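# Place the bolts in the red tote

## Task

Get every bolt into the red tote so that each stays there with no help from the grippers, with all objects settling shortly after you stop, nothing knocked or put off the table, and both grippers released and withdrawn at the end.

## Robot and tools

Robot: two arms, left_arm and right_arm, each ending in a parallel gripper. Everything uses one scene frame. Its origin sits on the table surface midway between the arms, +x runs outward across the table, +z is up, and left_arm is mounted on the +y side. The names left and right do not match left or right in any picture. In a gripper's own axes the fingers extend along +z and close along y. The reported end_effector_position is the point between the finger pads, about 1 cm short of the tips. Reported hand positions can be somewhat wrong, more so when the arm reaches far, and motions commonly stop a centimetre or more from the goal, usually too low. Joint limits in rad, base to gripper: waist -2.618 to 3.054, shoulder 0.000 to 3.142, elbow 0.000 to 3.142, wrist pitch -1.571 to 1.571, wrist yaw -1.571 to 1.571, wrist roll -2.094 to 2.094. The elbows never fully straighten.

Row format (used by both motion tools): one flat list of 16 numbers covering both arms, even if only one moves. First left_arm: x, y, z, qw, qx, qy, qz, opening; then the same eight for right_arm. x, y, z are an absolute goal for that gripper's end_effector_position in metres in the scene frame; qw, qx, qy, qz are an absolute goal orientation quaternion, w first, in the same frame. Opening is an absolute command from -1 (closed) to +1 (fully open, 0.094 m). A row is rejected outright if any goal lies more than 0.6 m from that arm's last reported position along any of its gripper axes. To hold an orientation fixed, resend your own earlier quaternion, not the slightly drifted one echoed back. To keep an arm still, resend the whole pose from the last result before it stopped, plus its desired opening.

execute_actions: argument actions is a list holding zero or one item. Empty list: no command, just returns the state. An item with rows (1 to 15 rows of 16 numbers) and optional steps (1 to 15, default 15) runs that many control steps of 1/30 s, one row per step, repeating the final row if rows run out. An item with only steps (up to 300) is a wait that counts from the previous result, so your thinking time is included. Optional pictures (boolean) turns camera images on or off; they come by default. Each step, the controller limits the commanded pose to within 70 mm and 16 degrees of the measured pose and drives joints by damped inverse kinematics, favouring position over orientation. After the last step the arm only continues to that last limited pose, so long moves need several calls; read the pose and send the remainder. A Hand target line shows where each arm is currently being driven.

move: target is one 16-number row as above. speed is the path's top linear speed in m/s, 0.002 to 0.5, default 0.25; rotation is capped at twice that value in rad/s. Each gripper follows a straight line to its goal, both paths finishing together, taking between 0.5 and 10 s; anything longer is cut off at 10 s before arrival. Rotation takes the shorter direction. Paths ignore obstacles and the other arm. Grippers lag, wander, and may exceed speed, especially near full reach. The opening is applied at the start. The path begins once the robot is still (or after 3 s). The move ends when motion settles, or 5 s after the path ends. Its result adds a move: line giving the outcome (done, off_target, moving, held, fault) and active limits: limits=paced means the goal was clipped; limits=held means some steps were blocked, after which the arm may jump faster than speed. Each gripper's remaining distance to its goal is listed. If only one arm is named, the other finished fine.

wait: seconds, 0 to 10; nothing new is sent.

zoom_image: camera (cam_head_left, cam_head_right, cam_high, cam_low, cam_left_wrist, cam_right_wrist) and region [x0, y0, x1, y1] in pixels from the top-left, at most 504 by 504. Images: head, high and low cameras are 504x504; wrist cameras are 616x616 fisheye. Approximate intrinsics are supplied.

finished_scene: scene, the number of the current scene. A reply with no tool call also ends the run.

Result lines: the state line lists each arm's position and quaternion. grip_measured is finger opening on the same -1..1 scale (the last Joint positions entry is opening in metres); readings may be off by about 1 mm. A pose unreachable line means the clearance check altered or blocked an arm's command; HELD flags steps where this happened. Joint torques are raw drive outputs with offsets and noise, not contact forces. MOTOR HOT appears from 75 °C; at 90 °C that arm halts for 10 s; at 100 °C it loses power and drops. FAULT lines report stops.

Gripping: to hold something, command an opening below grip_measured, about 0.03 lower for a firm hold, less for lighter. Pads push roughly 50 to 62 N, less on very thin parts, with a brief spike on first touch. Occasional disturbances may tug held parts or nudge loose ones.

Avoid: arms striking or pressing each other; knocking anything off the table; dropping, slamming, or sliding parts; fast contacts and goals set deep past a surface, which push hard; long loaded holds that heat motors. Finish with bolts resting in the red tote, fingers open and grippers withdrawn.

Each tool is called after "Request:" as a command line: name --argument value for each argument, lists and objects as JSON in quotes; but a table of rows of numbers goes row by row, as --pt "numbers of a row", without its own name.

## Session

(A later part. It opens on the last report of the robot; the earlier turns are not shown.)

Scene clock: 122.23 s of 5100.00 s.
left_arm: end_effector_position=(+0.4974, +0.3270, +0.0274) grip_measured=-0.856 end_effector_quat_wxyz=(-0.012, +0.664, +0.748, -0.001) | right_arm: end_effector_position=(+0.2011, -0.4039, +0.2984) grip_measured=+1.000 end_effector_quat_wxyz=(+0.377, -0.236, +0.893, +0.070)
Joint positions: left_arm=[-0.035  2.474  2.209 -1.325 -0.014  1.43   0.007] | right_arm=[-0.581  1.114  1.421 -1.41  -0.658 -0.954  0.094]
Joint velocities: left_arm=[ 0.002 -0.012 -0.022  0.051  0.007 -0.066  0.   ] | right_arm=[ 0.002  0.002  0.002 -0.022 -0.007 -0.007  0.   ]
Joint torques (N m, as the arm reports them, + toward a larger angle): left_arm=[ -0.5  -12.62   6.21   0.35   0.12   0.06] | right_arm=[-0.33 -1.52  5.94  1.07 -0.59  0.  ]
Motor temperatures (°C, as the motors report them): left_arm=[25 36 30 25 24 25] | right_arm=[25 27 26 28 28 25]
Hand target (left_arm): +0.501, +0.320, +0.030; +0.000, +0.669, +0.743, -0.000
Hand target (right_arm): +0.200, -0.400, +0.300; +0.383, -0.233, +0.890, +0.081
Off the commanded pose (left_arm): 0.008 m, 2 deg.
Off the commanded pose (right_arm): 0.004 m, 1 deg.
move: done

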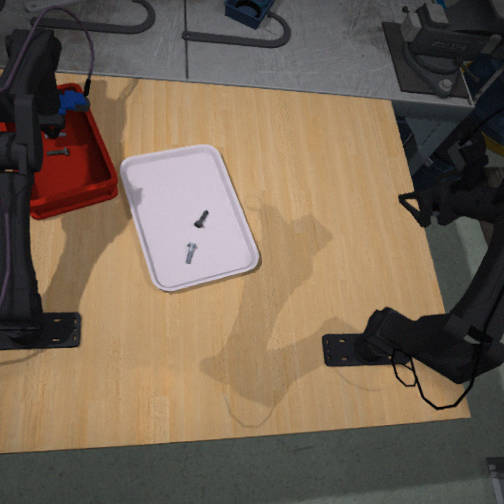

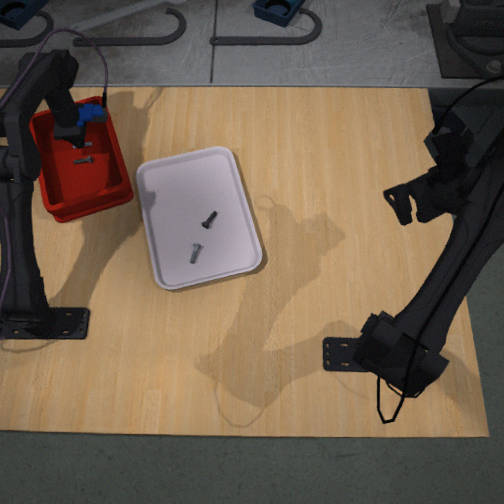

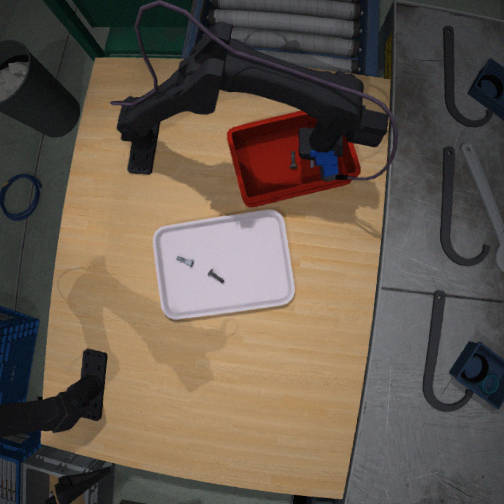

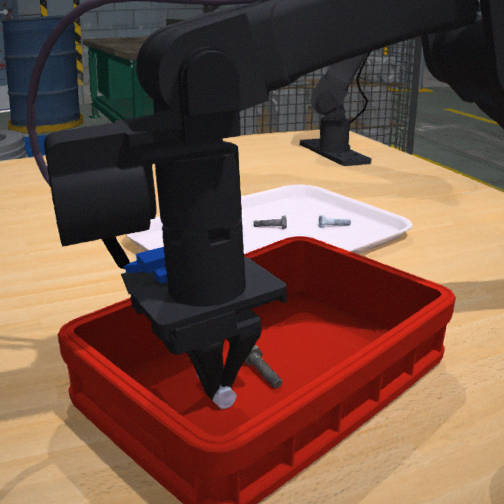

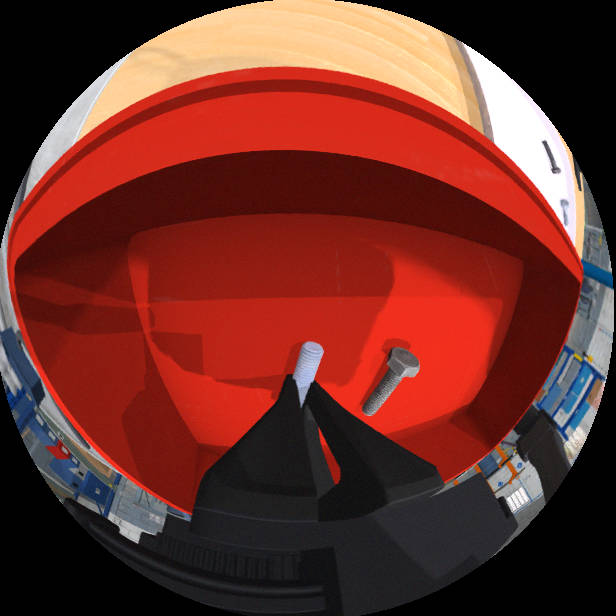

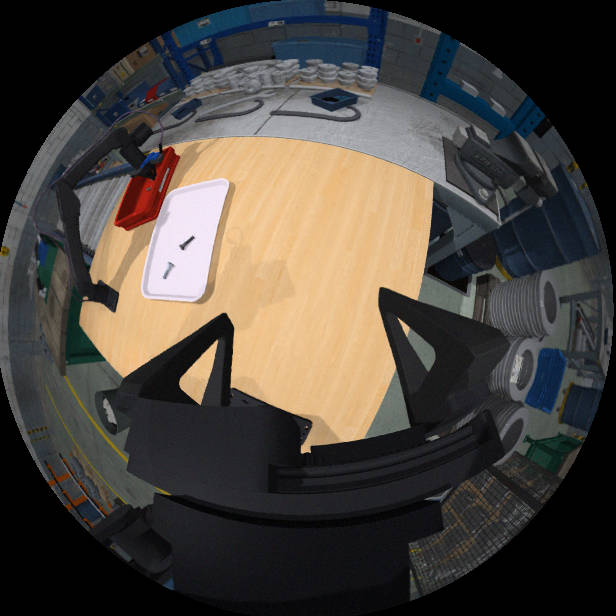

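Request:
move --target '[0.5,0.32,0.03,0,0.669,0.743,0,-0.3,0.2,-0.4,0.3,0.383,-0.233,0.89,0.081,1]'

Request:
move --target '[0.47,0.3,0.14,0,0.669,0.743,0,-0.3,0.2,-0.4,0.3,0.383,-0.233,0.89,0.081,1]'

Request:
move --target '[0.33,0.1,0.14,0,0.3,0.954,0,-0.3,0.2,-0.4,0.3,0.383,-0.233,0.89,0.081,1]'

Request:
move --target '[0.286,-0.025,0.05,0,0.3,0.954,0,-0.3,0.2,-0.4,0.3,0.383,-0.233,0.89,0.081,1]' --speed 0.15

Scene clock: 129.30 s of 5100.00 s.
left_arm: end_effector_position=(+0.4986, +0.3270, +0.0274) grip_measured=-0.303 end_effector_quat_wxyz=(-0.010, +0.664, +0.748, +0.001) | right_arm: end_effector_position=(+0.2011, -0.4039, +0.2984) grip_measured=+1.000 end_effector_quat_wxyz=(+0.377, -0.236, +0.893, +0.070)
Joint positions: left_arm=[-0.035  2.474  2.209 -1.321 -0.014  1.43   0.033] | right_arm=[-0.581  1.114  1.421 -1.41  -0.658 -0.954  0.094]
Joint velocities: left_arm=[ 0.017  0.012 -0.012  0.007 -0.037  0.037 -0.   ] | right_arm=[-0.007  0.002 -0.002  0.007 -0.022  0.066  0.   ]
Joint torques (N m, as the arm reports them, + toward a larger angle): left_arm=[ -0.51 -12.7    5.42   0.32   0.09   0.05] | right_arm=[-0.39 -1.58  6.03  1.09 -0.58  0.01]
Motor temperatures (°C, as the motors report them): left_arm=[25 37 30 25 24 25] | right_arm=[25 27 26 28 28 25]
Hand target (left_arm): +0.500, +0.320, +0.030; -0.000, +0.669, +0.743, -0.000
Hand target (right_arm): +0.200, -0.400, +0.300; +0.383, -0.233, +0.890, +0.081
Off the commanded pose (left_arm): 0.008 m, 1 deg.
Off the commanded pose (right_arm): 0.004 m, 1 deg.
After step 90, 3.37 s passed at rest.
move: done

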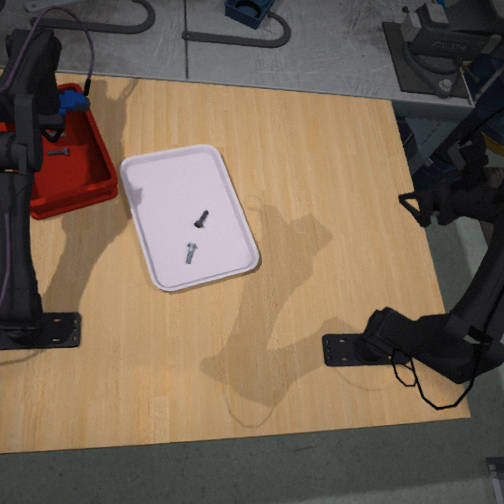

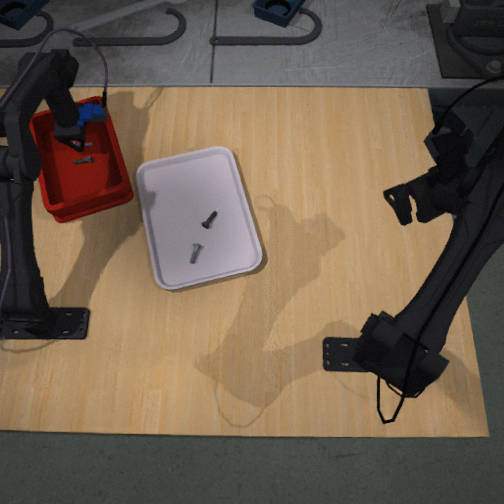

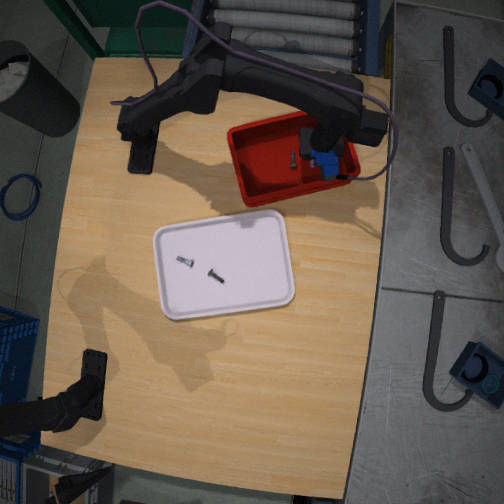

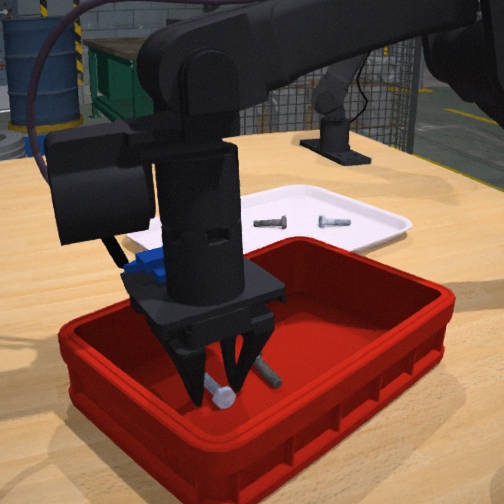

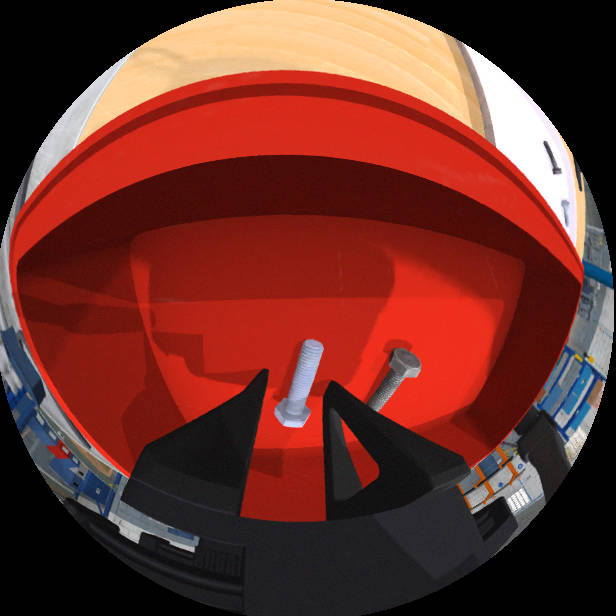

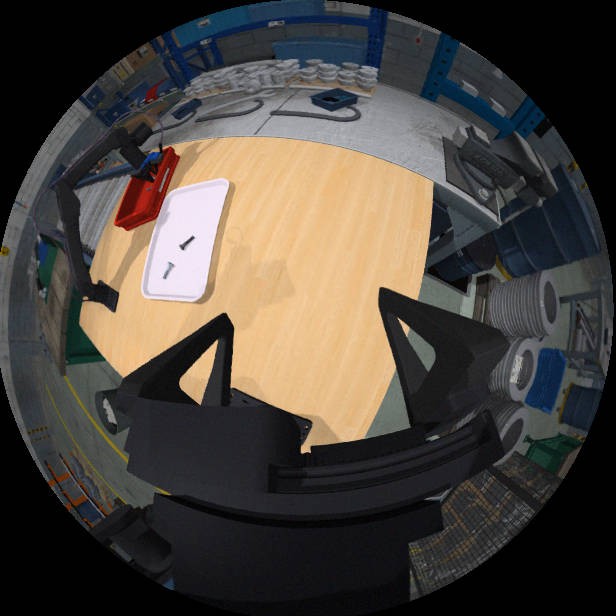

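Scene clock: 130.33 s of 5100.00 s.
left_arm: end_effector_position=(+0.4715, +0.3036, +0.1319) grip_measured=-0.303 end_effector_quat_wxyz=(+0.014, +0.670, +0.742, +0.018) | right_arm: end_effector_position=(+0.2011, -0.4039, +0.2984) grip_measured=+1.000 end_effector_quat_wxyz=(+0.377, -0.236, +0.893, +0.070)
Joint positions: left_arm=[-0.087  2.292  2.304 -1.538 -0.011  1.394  0.033] | right_arm=[-0.581  1.114  1.421 -1.41  -0.658 -0.954  0.094]
Joint velocities: left_arm=[-0.007 -0.007  0.007  0.007 -0.051 -0.081 -0.   ] | right_arm=[-0.002  0.002 -0.007 -0.066 -0.037 -0.037  0.   ]
Joint torques (N m, as the arm reports them, + toward a larger angle): left_arm=[ -0.14 -11.65   7.83   0.11   0.04  -0.04] | right_arm=[-0.35 -1.66  5.95  1.07 -0.61  0.  ]
Motor temperatures (°C, as the motors report them): left_arm=[25 37 30 25 24 25] | right_arm=[25 27 26 28 28 25]
Hand target (left_arm): +0.469, +0.300, +0.140; +0.020, +0.669, +0.743, +0.015
Hand target (right_arm): +0.200, -0.400, +0.300; +0.383, -0.233, +0.890, +0.081
Off the commanded pose (left_arm): 0.009 m, 3 deg.
Off the commanded pose (right_arm): 0.004 m, 1 deg.
joint sent to its limit (left arm) — the command would take joint 4 (wrist pitch) past its lower limit, so that joint was sent only as far as its limit.
move: off_target (left_arm)

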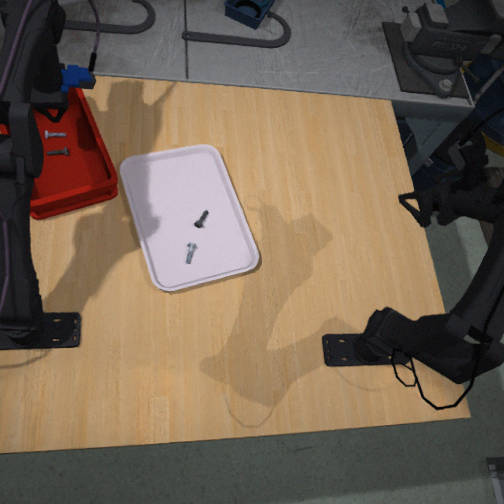

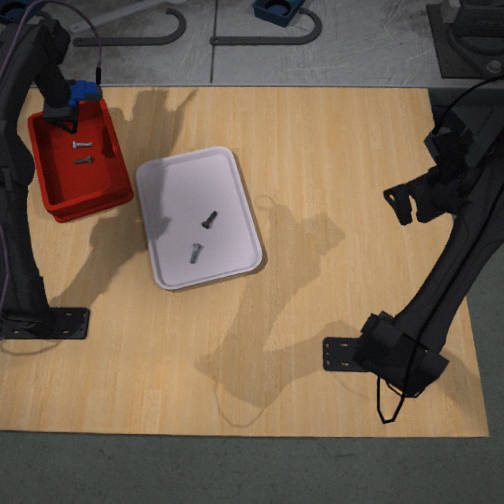

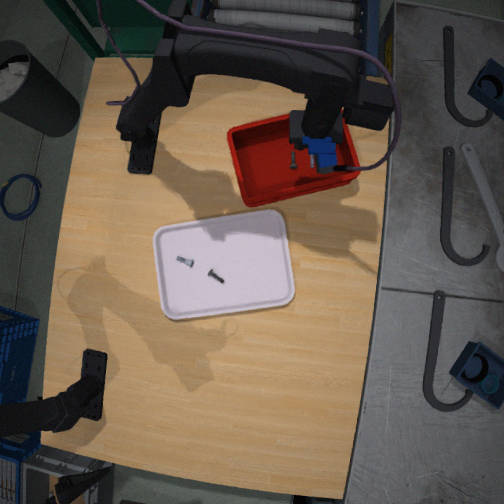

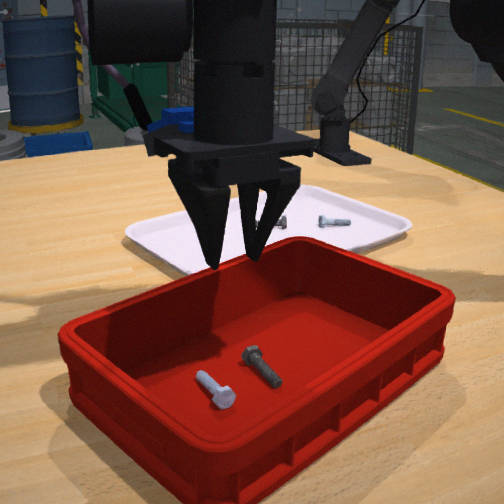

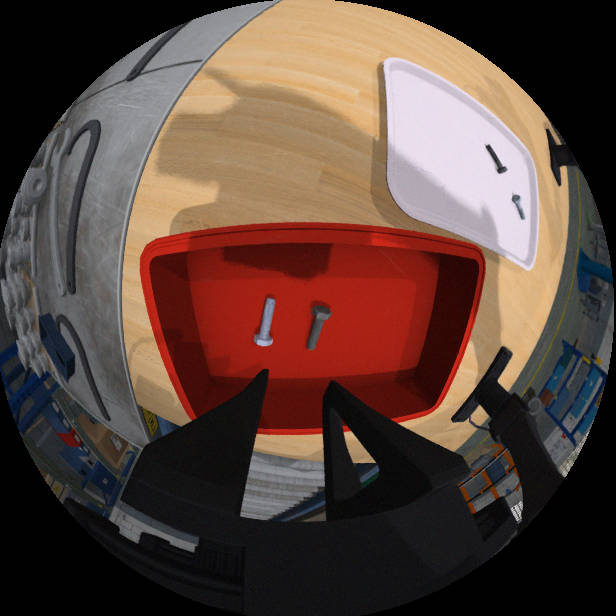

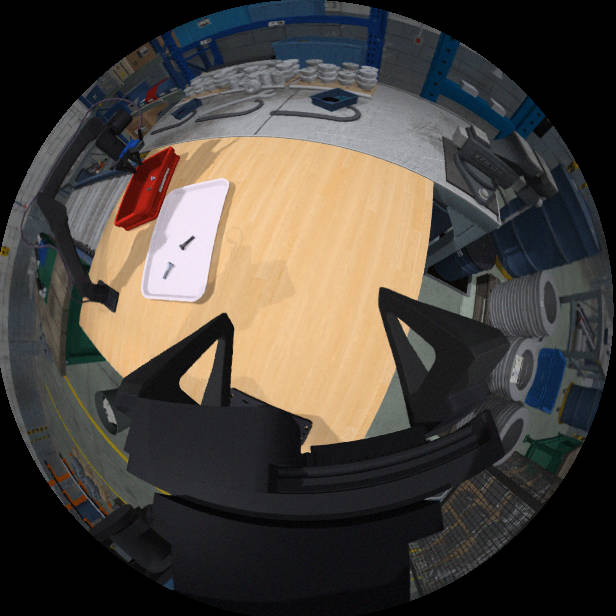

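Scene clock: 132.70 s of 5100.00 s.
left_arm: end_effector_position=(+0.3302, +0.0986, +0.1273) grip_measured=-0.303 end_effector_quat_wxyz=(-0.020, +0.304, +0.953, +0.002) | right_arm: end_effector_position=(+0.2011, -0.4038, +0.2985) grip_measured=+1.000 end_effector_quat_wxyz=(+0.377, -0.236, +0.893, +0.070)
Joint positions: left_arm=[-0.665  2.067  1.925 -1.467  0.009 -0.035  0.033] | right_arm=[-0.581  1.114  1.421 -1.41  -0.659 -0.954  0.094]
Joint velocities: left_arm=[ 0.007 -0.017  0.012 -0.022 -0.081 -0.066 -0.   ] | right_arm=[ 0.007 -0.007 -0.012 -0.037 -0.007 -0.051  0.   ]
Joint torques (N m, as the arm reports them, + toward a larger angle): left_arm=[ -0.07 -12.     5.99   0.28   0.04  -0.04] | right_arm=[-0.29 -1.6   6.02  1.07 -0.61  0.01]
Motor temperatures (°C, as the motors report them): left_arm=[25 37 30 25 24 25] | right_arm=[25 27 26 28 28 25]
Hand target (left_arm): +0.331, +0.097, +0.139; +0.000, +0.300, +0.954, -0.006
Hand target (right_arm): +0.200, -0.400, +0.300; +0.383, -0.233, +0.890, +0.081
Off the commanded pose (left_arm): 0.013 m, 2 deg.
Off the commanded pose (right_arm): 0.004 m, 1 deg.
move: off_target (left_arm)

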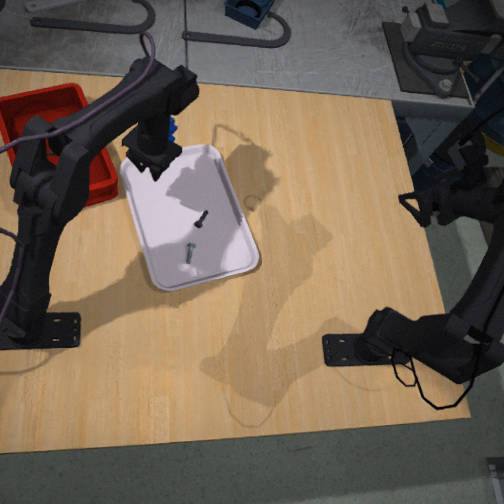

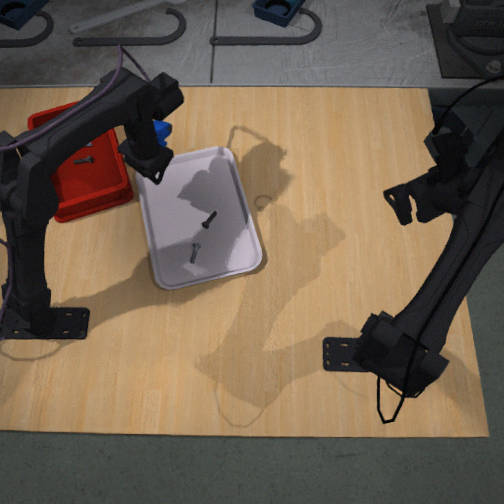

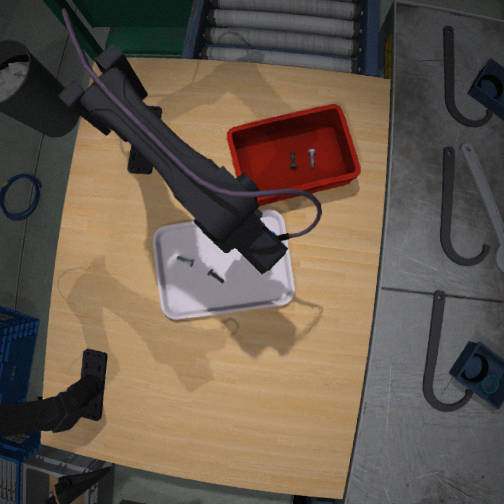

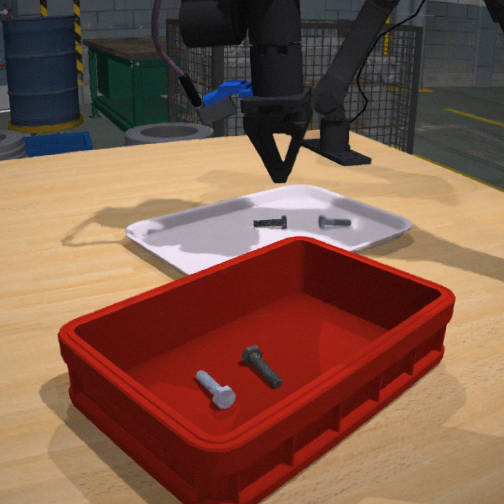

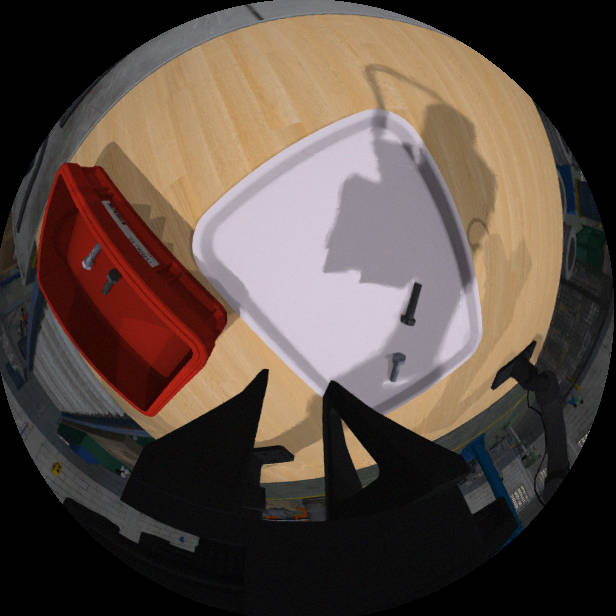

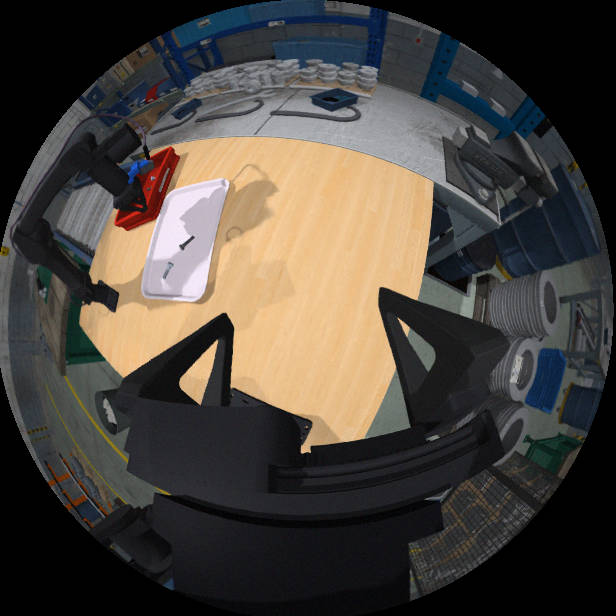

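Scene clock: 134.23 s of 5100.00 s.
left_arm: end_effector_position=(+0.2798, -0.0180, +0.0437) grip_measured=-0.303 end_effector_quat_wxyz=(-0.019, +0.303, +0.953, +0.008) | right_arm: end_effector_position=(+0.2011, -0.4039, +0.2984) grip_measured=+1.000 end_effector_quat_wxyz=(+0.377, -0.236, +0.893, +0.070)
Joint positions: left_arm=[-0.952  2.294  1.955 -1.272  0.009 -0.323  0.033] | right_arm=[-0.581  1.114  1.421 -1.41  -0.658 -0.954  0.094]
Joint velocities: left_arm=[ 0.002  0.022  0.002 -0.051 -0.037  0.022 -0.   ] | right_arm=[-0.022 -0.002  0.002 -0.037 -0.007 -0.022  0.   ]
Joint torques (N m, as the arm reports them, + toward a larger angle): left_arm=[  0.22 -11.12   8.97   0.29  -0.05  -0.01] | right_arm=[-0.34 -1.55  5.97  1.07 -0.58  0.02]
Motor temperatures (°C, as the motors report them): left_arm=[25 36 30 25 24 25] | right_arm=[25 27 26 28 28 25]
Hand target (left_arm): +0.286, -0.027, +0.051; -0.001, +0.300, +0.954, -0.003
Hand target (right_arm): +0.200, -0.400, +0.300; +0.383, -0.233, +0.890, +0.081
Off the commanded pose (left_arm): 0.011 m, 2 deg.
Off the commanded pose (right_arm): 0.004 m, 1 deg.
move: off_target (left_arm)

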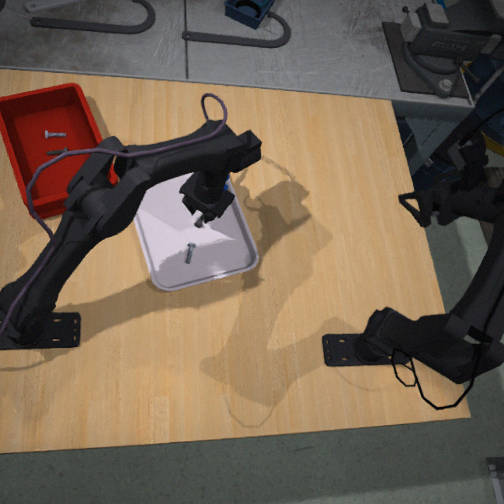

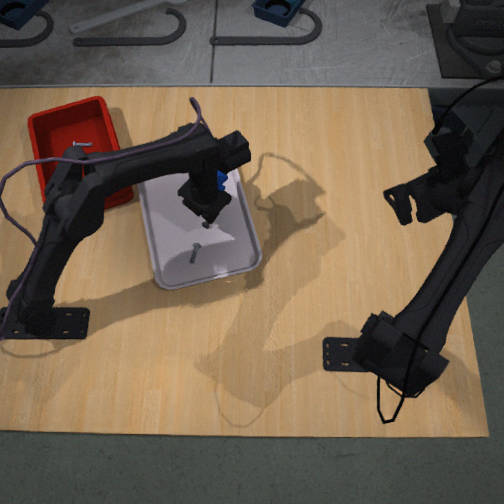

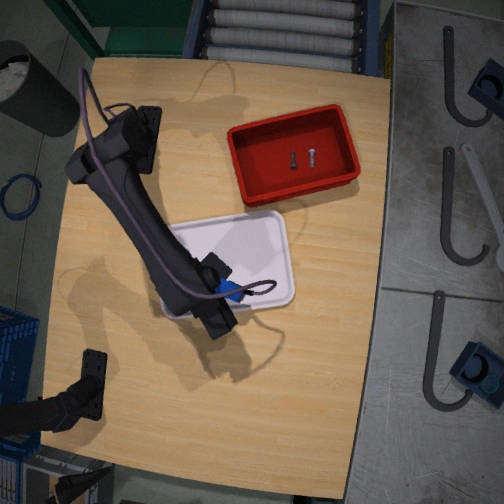

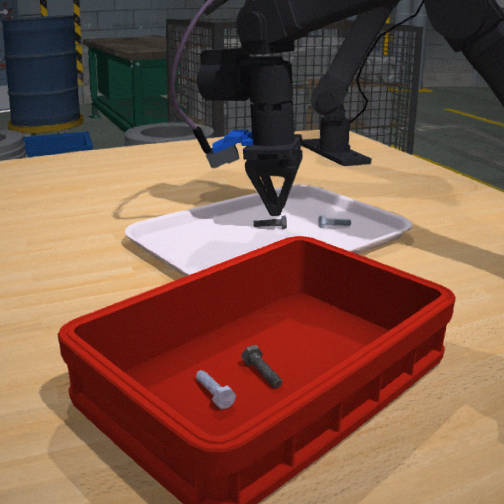

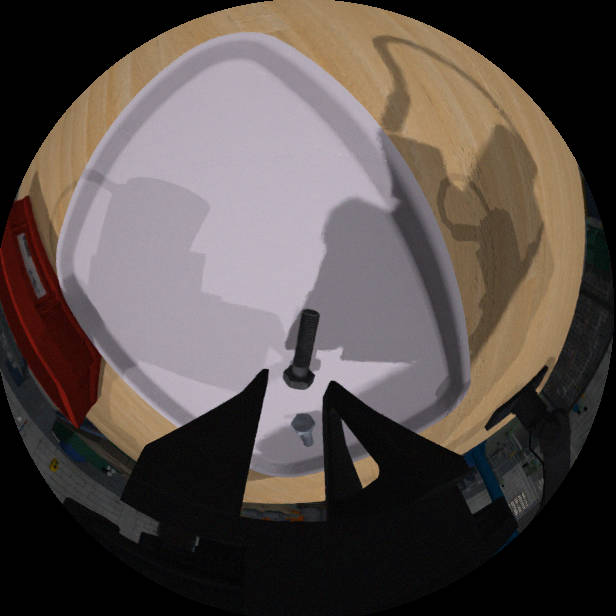

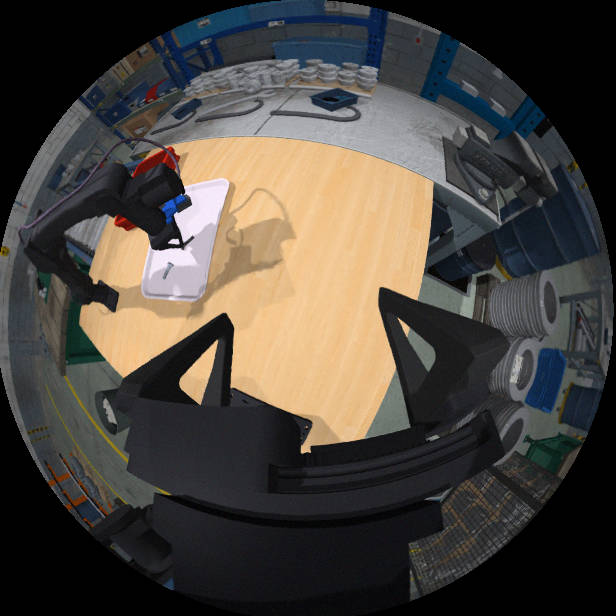

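Request:
move --target '[0.291,-0.028,0.014,0,0.3,0.954,0,-0.3,0.2,-0.4,0.3,0.383,-0.233,0.89,0.081,1]' --speed 0.03

Scene clock: 139.40 s of 5100.00 s.
left_arm: end_effector_position=(+0.2873, -0.0282, +0.0190) grip_measured=-0.303 end_effector_quat_wxyz=(-0.006, +0.302, +0.953, -0.001) | right_arm: end_effector_position=(+0.2011, -0.4039, +0.2984) grip_measured=+1.000 end_effector_quat_wxyz=(+0.377, -0.236, +0.893, +0.070)
Joint positions: left_arm=[-0.952  2.33   1.919 -1.168  0.009 -0.325  0.033] | right_arm=[-0.581  1.114  1.421 -1.41  -0.658 -0.954  0.094]
Joint velocities: left_arm=[ 0.007 -0.012 -0.002  0.007 -0.095  0.051  0.   ] | right_arm=[ 0.002 -0.007  0.017 -0.022  0.022 -0.051  0.   ]
Joint torques (N m, as the arm reports them, + toward a larger angle): left_arm=[  0.36 -11.05   5.51   0.45  -0.07   0.  ] | right_arm=[-0.42 -1.52  6.06  1.1  -0.6   0.02]
Motor temperatures (°C, as the motors report them): left_arm=[25 36 30 25 24 25] | right_arm=[25 27 26 28 28 25]
Hand target (left_arm): +0.291, -0.028, +0.014; +0.000, +0.300, +0.954, +0.000
Hand target (right_arm): +0.200, -0.400, +0.300; +0.383, -0.233, +0.890, +0.081
Off the commanded pose (left_arm): 0.006 m, 1 deg.
Off the commanded pose (right_arm): 0.004 m, 1 deg.
After step 90, 0.80 s passed at rest.
move: done

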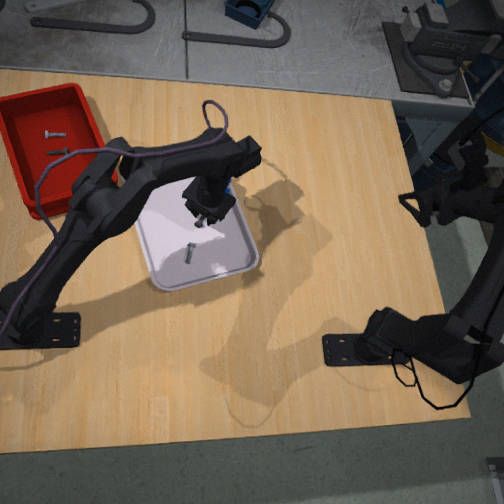

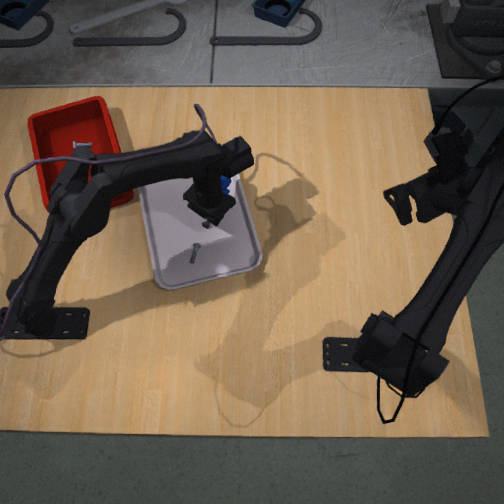

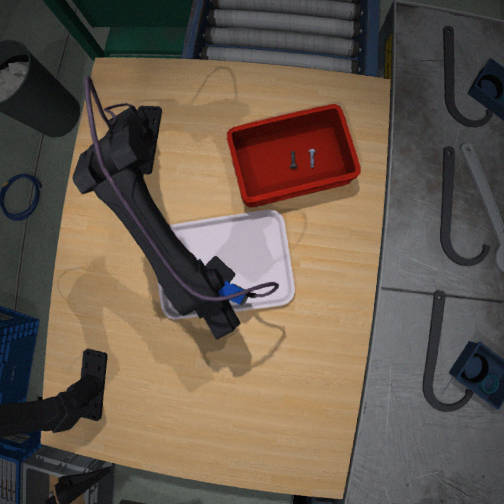

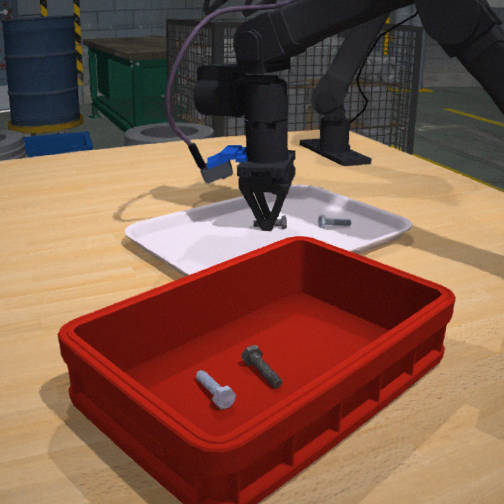

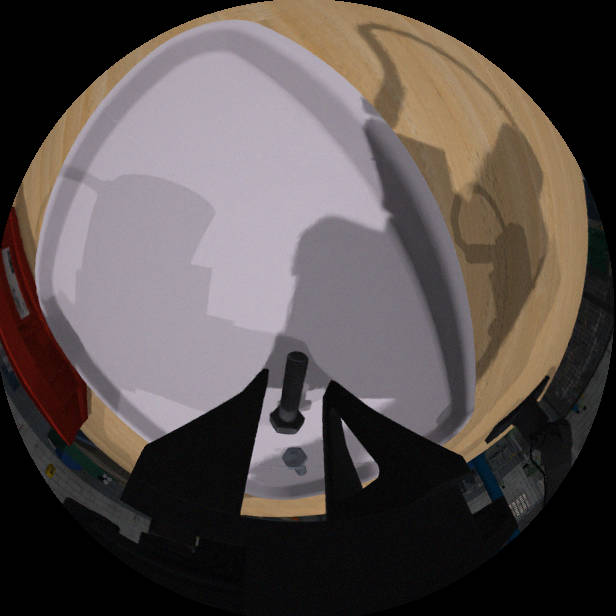

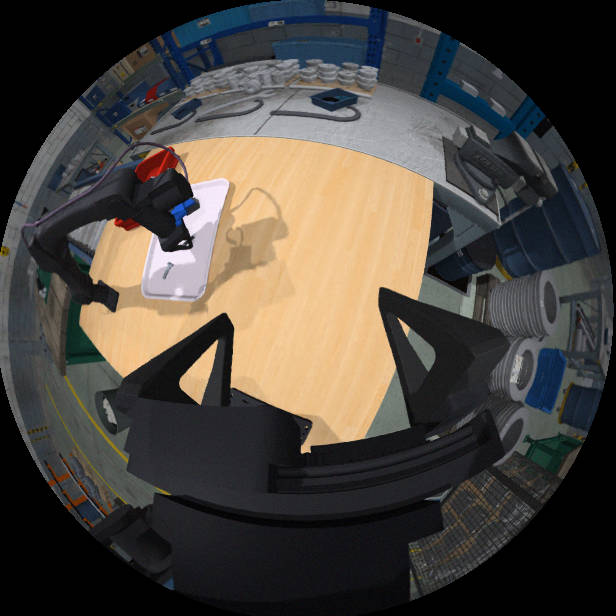

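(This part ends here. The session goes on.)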